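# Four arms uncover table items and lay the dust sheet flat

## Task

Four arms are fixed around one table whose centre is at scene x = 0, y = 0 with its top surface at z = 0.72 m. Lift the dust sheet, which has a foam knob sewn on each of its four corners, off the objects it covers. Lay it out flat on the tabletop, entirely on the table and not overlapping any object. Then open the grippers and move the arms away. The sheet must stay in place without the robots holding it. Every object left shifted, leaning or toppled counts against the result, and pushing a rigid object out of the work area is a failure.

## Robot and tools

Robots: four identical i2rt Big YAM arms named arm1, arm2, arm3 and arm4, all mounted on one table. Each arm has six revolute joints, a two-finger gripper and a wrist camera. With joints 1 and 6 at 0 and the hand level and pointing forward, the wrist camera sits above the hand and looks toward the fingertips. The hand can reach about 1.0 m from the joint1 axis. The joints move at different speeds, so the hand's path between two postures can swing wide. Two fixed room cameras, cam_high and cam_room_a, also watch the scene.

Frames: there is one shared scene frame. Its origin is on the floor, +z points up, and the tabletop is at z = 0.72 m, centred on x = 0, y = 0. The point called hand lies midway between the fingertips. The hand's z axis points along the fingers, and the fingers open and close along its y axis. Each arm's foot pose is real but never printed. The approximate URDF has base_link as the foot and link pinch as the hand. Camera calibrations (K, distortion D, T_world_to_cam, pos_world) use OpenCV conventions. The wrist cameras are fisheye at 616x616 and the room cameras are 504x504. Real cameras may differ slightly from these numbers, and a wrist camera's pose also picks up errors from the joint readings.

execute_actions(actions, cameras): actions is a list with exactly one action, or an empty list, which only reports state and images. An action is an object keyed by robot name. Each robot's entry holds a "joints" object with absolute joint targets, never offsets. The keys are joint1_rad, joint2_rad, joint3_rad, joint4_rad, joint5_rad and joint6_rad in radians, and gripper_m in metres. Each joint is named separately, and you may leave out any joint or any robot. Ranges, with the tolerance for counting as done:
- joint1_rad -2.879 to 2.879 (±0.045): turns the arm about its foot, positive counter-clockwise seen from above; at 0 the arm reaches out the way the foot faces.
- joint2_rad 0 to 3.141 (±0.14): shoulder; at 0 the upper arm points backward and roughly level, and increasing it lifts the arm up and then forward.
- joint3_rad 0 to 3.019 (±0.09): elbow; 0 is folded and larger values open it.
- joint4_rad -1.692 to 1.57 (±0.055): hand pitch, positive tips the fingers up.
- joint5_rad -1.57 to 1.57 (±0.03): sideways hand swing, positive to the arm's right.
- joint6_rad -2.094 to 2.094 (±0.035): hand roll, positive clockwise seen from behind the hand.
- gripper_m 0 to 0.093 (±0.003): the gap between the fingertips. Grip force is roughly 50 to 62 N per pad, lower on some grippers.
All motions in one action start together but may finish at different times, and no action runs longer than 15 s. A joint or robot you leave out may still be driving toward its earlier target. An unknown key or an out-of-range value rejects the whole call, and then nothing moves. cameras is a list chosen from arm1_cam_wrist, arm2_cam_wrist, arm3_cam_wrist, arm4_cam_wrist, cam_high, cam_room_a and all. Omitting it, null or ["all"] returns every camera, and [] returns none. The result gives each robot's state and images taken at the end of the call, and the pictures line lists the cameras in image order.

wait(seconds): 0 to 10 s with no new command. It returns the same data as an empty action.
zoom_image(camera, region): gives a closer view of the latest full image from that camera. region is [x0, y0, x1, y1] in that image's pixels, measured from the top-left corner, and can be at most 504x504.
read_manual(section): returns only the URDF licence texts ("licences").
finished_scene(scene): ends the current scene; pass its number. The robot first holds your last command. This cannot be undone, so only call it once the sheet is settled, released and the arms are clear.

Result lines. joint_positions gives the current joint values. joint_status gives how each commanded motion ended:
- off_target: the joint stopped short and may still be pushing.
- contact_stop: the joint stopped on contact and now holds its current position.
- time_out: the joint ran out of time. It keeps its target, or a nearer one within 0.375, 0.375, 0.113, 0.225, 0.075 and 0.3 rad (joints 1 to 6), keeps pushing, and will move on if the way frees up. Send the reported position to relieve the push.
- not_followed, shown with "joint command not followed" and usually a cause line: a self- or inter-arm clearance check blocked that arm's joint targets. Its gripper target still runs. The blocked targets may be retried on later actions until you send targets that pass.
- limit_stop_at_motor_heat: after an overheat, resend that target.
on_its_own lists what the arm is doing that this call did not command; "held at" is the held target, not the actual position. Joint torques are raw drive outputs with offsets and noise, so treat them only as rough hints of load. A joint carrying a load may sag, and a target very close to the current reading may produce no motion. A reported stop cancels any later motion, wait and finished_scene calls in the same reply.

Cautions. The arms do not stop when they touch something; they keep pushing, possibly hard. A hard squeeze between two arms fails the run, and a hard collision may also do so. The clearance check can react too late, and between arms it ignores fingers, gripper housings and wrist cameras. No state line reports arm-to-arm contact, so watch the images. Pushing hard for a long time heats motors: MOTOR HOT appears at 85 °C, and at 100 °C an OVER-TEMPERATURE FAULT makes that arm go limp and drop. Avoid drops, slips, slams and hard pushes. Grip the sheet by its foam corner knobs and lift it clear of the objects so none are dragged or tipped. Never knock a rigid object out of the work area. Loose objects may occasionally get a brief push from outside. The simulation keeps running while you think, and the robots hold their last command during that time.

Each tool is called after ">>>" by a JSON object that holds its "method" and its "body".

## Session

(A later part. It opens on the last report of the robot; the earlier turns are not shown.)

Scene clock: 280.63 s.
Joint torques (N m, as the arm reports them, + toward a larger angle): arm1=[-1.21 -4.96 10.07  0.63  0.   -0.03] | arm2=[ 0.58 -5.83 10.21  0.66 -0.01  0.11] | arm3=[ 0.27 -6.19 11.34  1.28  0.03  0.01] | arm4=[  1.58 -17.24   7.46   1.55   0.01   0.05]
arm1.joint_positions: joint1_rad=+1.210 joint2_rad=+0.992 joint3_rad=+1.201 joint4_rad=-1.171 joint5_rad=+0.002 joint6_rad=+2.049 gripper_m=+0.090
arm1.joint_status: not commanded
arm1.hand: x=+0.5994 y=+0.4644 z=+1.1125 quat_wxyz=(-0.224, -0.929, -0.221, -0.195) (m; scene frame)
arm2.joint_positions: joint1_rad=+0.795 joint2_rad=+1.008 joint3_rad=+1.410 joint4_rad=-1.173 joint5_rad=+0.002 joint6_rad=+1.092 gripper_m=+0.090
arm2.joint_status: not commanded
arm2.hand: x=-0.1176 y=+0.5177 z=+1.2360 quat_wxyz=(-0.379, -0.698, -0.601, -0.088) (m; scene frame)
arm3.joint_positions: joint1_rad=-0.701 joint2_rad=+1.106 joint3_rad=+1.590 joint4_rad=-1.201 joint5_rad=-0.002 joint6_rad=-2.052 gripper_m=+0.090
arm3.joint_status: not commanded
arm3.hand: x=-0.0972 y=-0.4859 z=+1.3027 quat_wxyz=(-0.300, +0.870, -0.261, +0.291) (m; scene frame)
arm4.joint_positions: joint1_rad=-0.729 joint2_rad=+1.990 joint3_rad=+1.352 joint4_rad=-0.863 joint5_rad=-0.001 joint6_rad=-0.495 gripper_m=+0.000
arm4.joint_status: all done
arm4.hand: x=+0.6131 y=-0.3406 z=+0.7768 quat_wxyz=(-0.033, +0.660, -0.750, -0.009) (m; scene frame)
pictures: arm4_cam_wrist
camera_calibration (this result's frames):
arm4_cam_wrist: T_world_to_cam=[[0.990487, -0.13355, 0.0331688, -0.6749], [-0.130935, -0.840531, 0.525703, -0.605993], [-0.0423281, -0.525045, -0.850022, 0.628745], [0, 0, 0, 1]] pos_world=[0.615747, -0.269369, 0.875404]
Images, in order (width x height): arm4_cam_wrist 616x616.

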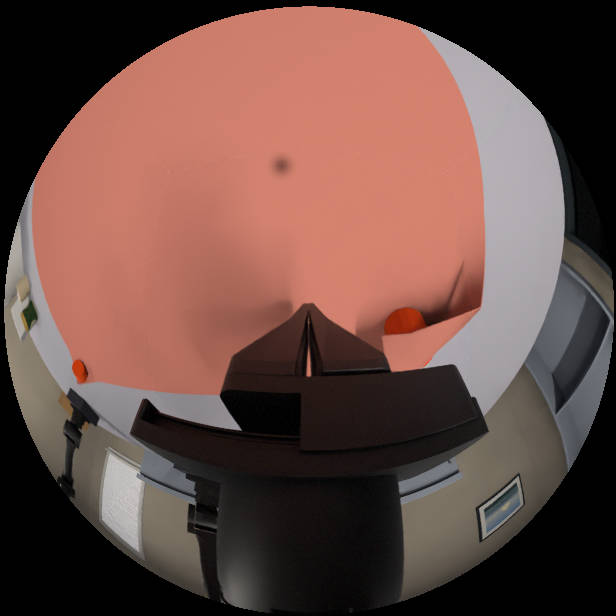

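>>> {"method": "execute_actions", "body": {"actions": [{"arm4":{"joints":{"joint1_rad":-0.98}}}], "cameras": []}}

>>> {"method": "execute_actions", "body": {"actions": [{"arm4":{"joints":{"joint2_rad":1.3,"joint4_rad":-1.2}}}], "cameras": ["arm4_cam_wrist","cam_high"]}}

Scene clock: 288.53 s.
Joint torques (N m, as the arm reports them, + toward a larger angle): arm1=[-1.52 -4.93 10.34  0.47  0.   -0.04] | arm2=[ 0.14 -5.55 10.14  0.58  0.    0.14] | arm3=[ 0.44 -6.16 11.33  1.27  0.03  0.01] | arm4=[  1.16 -17.25   7.48   1.51  -0.07   0.07]
arm1.joint_positions: joint1_rad=+1.210 joint2_rad=+0.992 joint3_rad=+1.201 joint4_rad=-1.171 joint5_rad=+0.002 joint6_rad=+2.049 gripper_m=+0.090
arm1.joint_status: not commanded
arm1.hand: x=+0.5994 y=+0.4644 z=+1.1125 quat_wxyz=(-0.224, -0.929, -0.221, -0.195) (m; scene frame)
arm2.joint_positions: joint1_rad=+0.795 joint2_rad=+1.008 joint3_rad=+1.410 joint4_rad=-1.173 joint5_rad=+0.002 joint6_rad=+1.092 gripper_m=+0.090
arm2.joint_status: not commanded
arm2.hand: x=-0.1176 y=+0.5177 z=+1.2360 quat_wxyz=(-0.379, -0.698, -0.601, -0.088) (m; scene frame)
arm3.joint_positions: joint1_rad=-0.701 joint2_rad=+1.106 joint3_rad=+1.590 joint4_rad=-1.201 joint5_rad=-0.002 joint6_rad=-2.052 gripper_m=+0.090
arm3.joint_status: not commanded
arm3.hand: x=-0.0972 y=-0.4859 z=+1.3027 quat_wxyz=(-0.300, +0.870, -0.261, +0.291) (m; scene frame)
arm4.joint_positions: joint1_rad=-0.974 joint2_rad=+1.990 joint3_rad=+1.352 joint4_rad=-0.862 joint5_rad=+0.001 joint6_rad=-0.495 gripper_m=+0.000
arm4.joint_status: all done
arm4.hand: x=+0.7146 y=-0.4339 z=+0.7768 quat_wxyz=(-0.035, +0.563, -0.825, -0.003) (m; scene frame)
pictures: none
No camera images: the call's "cameras" was empty. Leave "cameras" out to get every camera's image.

Scene clock: 289.93 s.
Joint torques (N m, as the arm reports them, + toward a larger angle): arm1=[-0.3  -4.32 10.33  0.54  0.   -0.06] | arm2=[ 0.58 -6.12 10.1   0.61  0.    0.15] | arm3=[ 0.46 -6.18 11.32  1.28  0.03  0.02] | arm4=[ 1.27 -6.75  9.85  0.93 -0.06  0.06]
arm1.joint_positions: joint1_rad=+1.210 joint2_rad=+0.992 joint3_rad=+1.201 joint4_rad=-1.171 joint5_rad=+0.002 joint6_rad=+2.049 gripper_m=+0.090
arm1.joint_status: not commanded
arm1.hand: x=+0.5994 y=+0.4644 z=+1.1125 quat_wxyz=(-0.224, -0.929, -0.221, -0.195) (m; scene frame)
arm2.joint_positions: joint1_rad=+0.795 joint2_rad=+1.008 joint3_rad=+1.410 joint4_rad=-1.173 joint5_rad=+0.002 joint6_rad=+1.092 gripper_m=+0.090
arm2.joint_status: not commanded
arm2.hand: x=-0.1176 y=+0.5177 z=+1.2360 quat_wxyz=(-0.379, -0.698, -0.601, -0.088) (m; scene frame)
arm3.joint_positions: joint1_rad=-0.701 joint2_rad=+1.106 joint3_rad=+1.590 joint4_rad=-1.201 joint5_rad=-0.002 joint6_rad=-2.052 gripper_m=+0.090
arm3.joint_status: not commanded
arm3.hand: x=-0.0972 y=-0.4859 z=+1.3027 quat_wxyz=(-0.300, +0.870, -0.261, +0.291) (m; scene frame)
arm4.joint_positions: joint1_rad=-0.974 joint2_rad=+1.282 joint3_rad=+1.352 joint4_rad=-1.184 joint5_rad=+0.001 joint6_rad=-0.495 gripper_m=+0.000
arm4.joint_status: all done
arm4.hand: x=+0.6433 y=-0.4944 z=+1.1194 quat_wxyz=(-0.225, +0.549, -0.805, -0.023) (m; scene frame)
pictures: arm4_cam_wrist, cam_high
camera_calibration (this result's frames):
arm4_cam_wrist: T_world_to_cam=[[0.891699, -0.401161, 0.209623, -1.00294], [-0.440847, -0.874713, 0.201322, -0.36585], [0.102597, -0.27193, -0.956832, 0.99204], [0, 0, 0, 1]] pos_world=[0.631258, -0.452589, 1.23311]
Images, in order (width x height): arm4_cam_wrist 616x616, cam_high 504x504.

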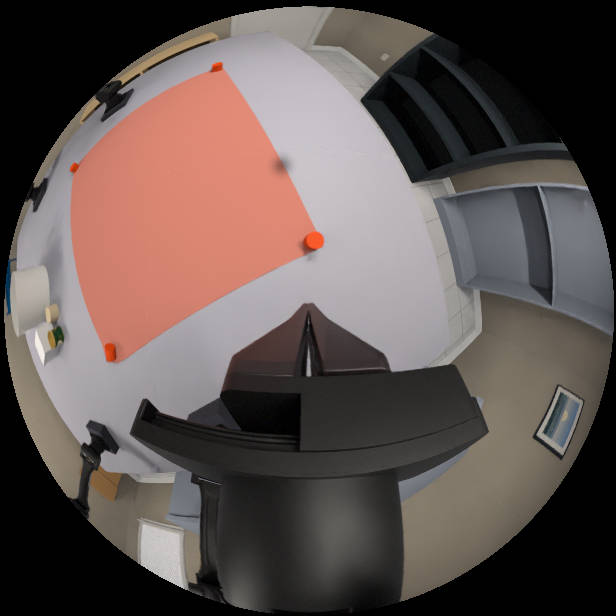

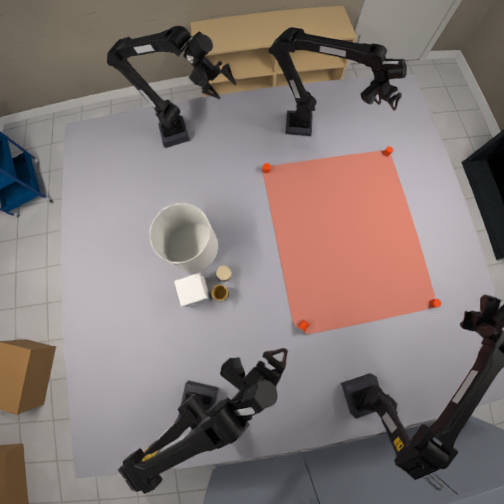

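>>> {"method": "finished_scene", "body": {"scene": 2}}

The scene is finished: the task was done.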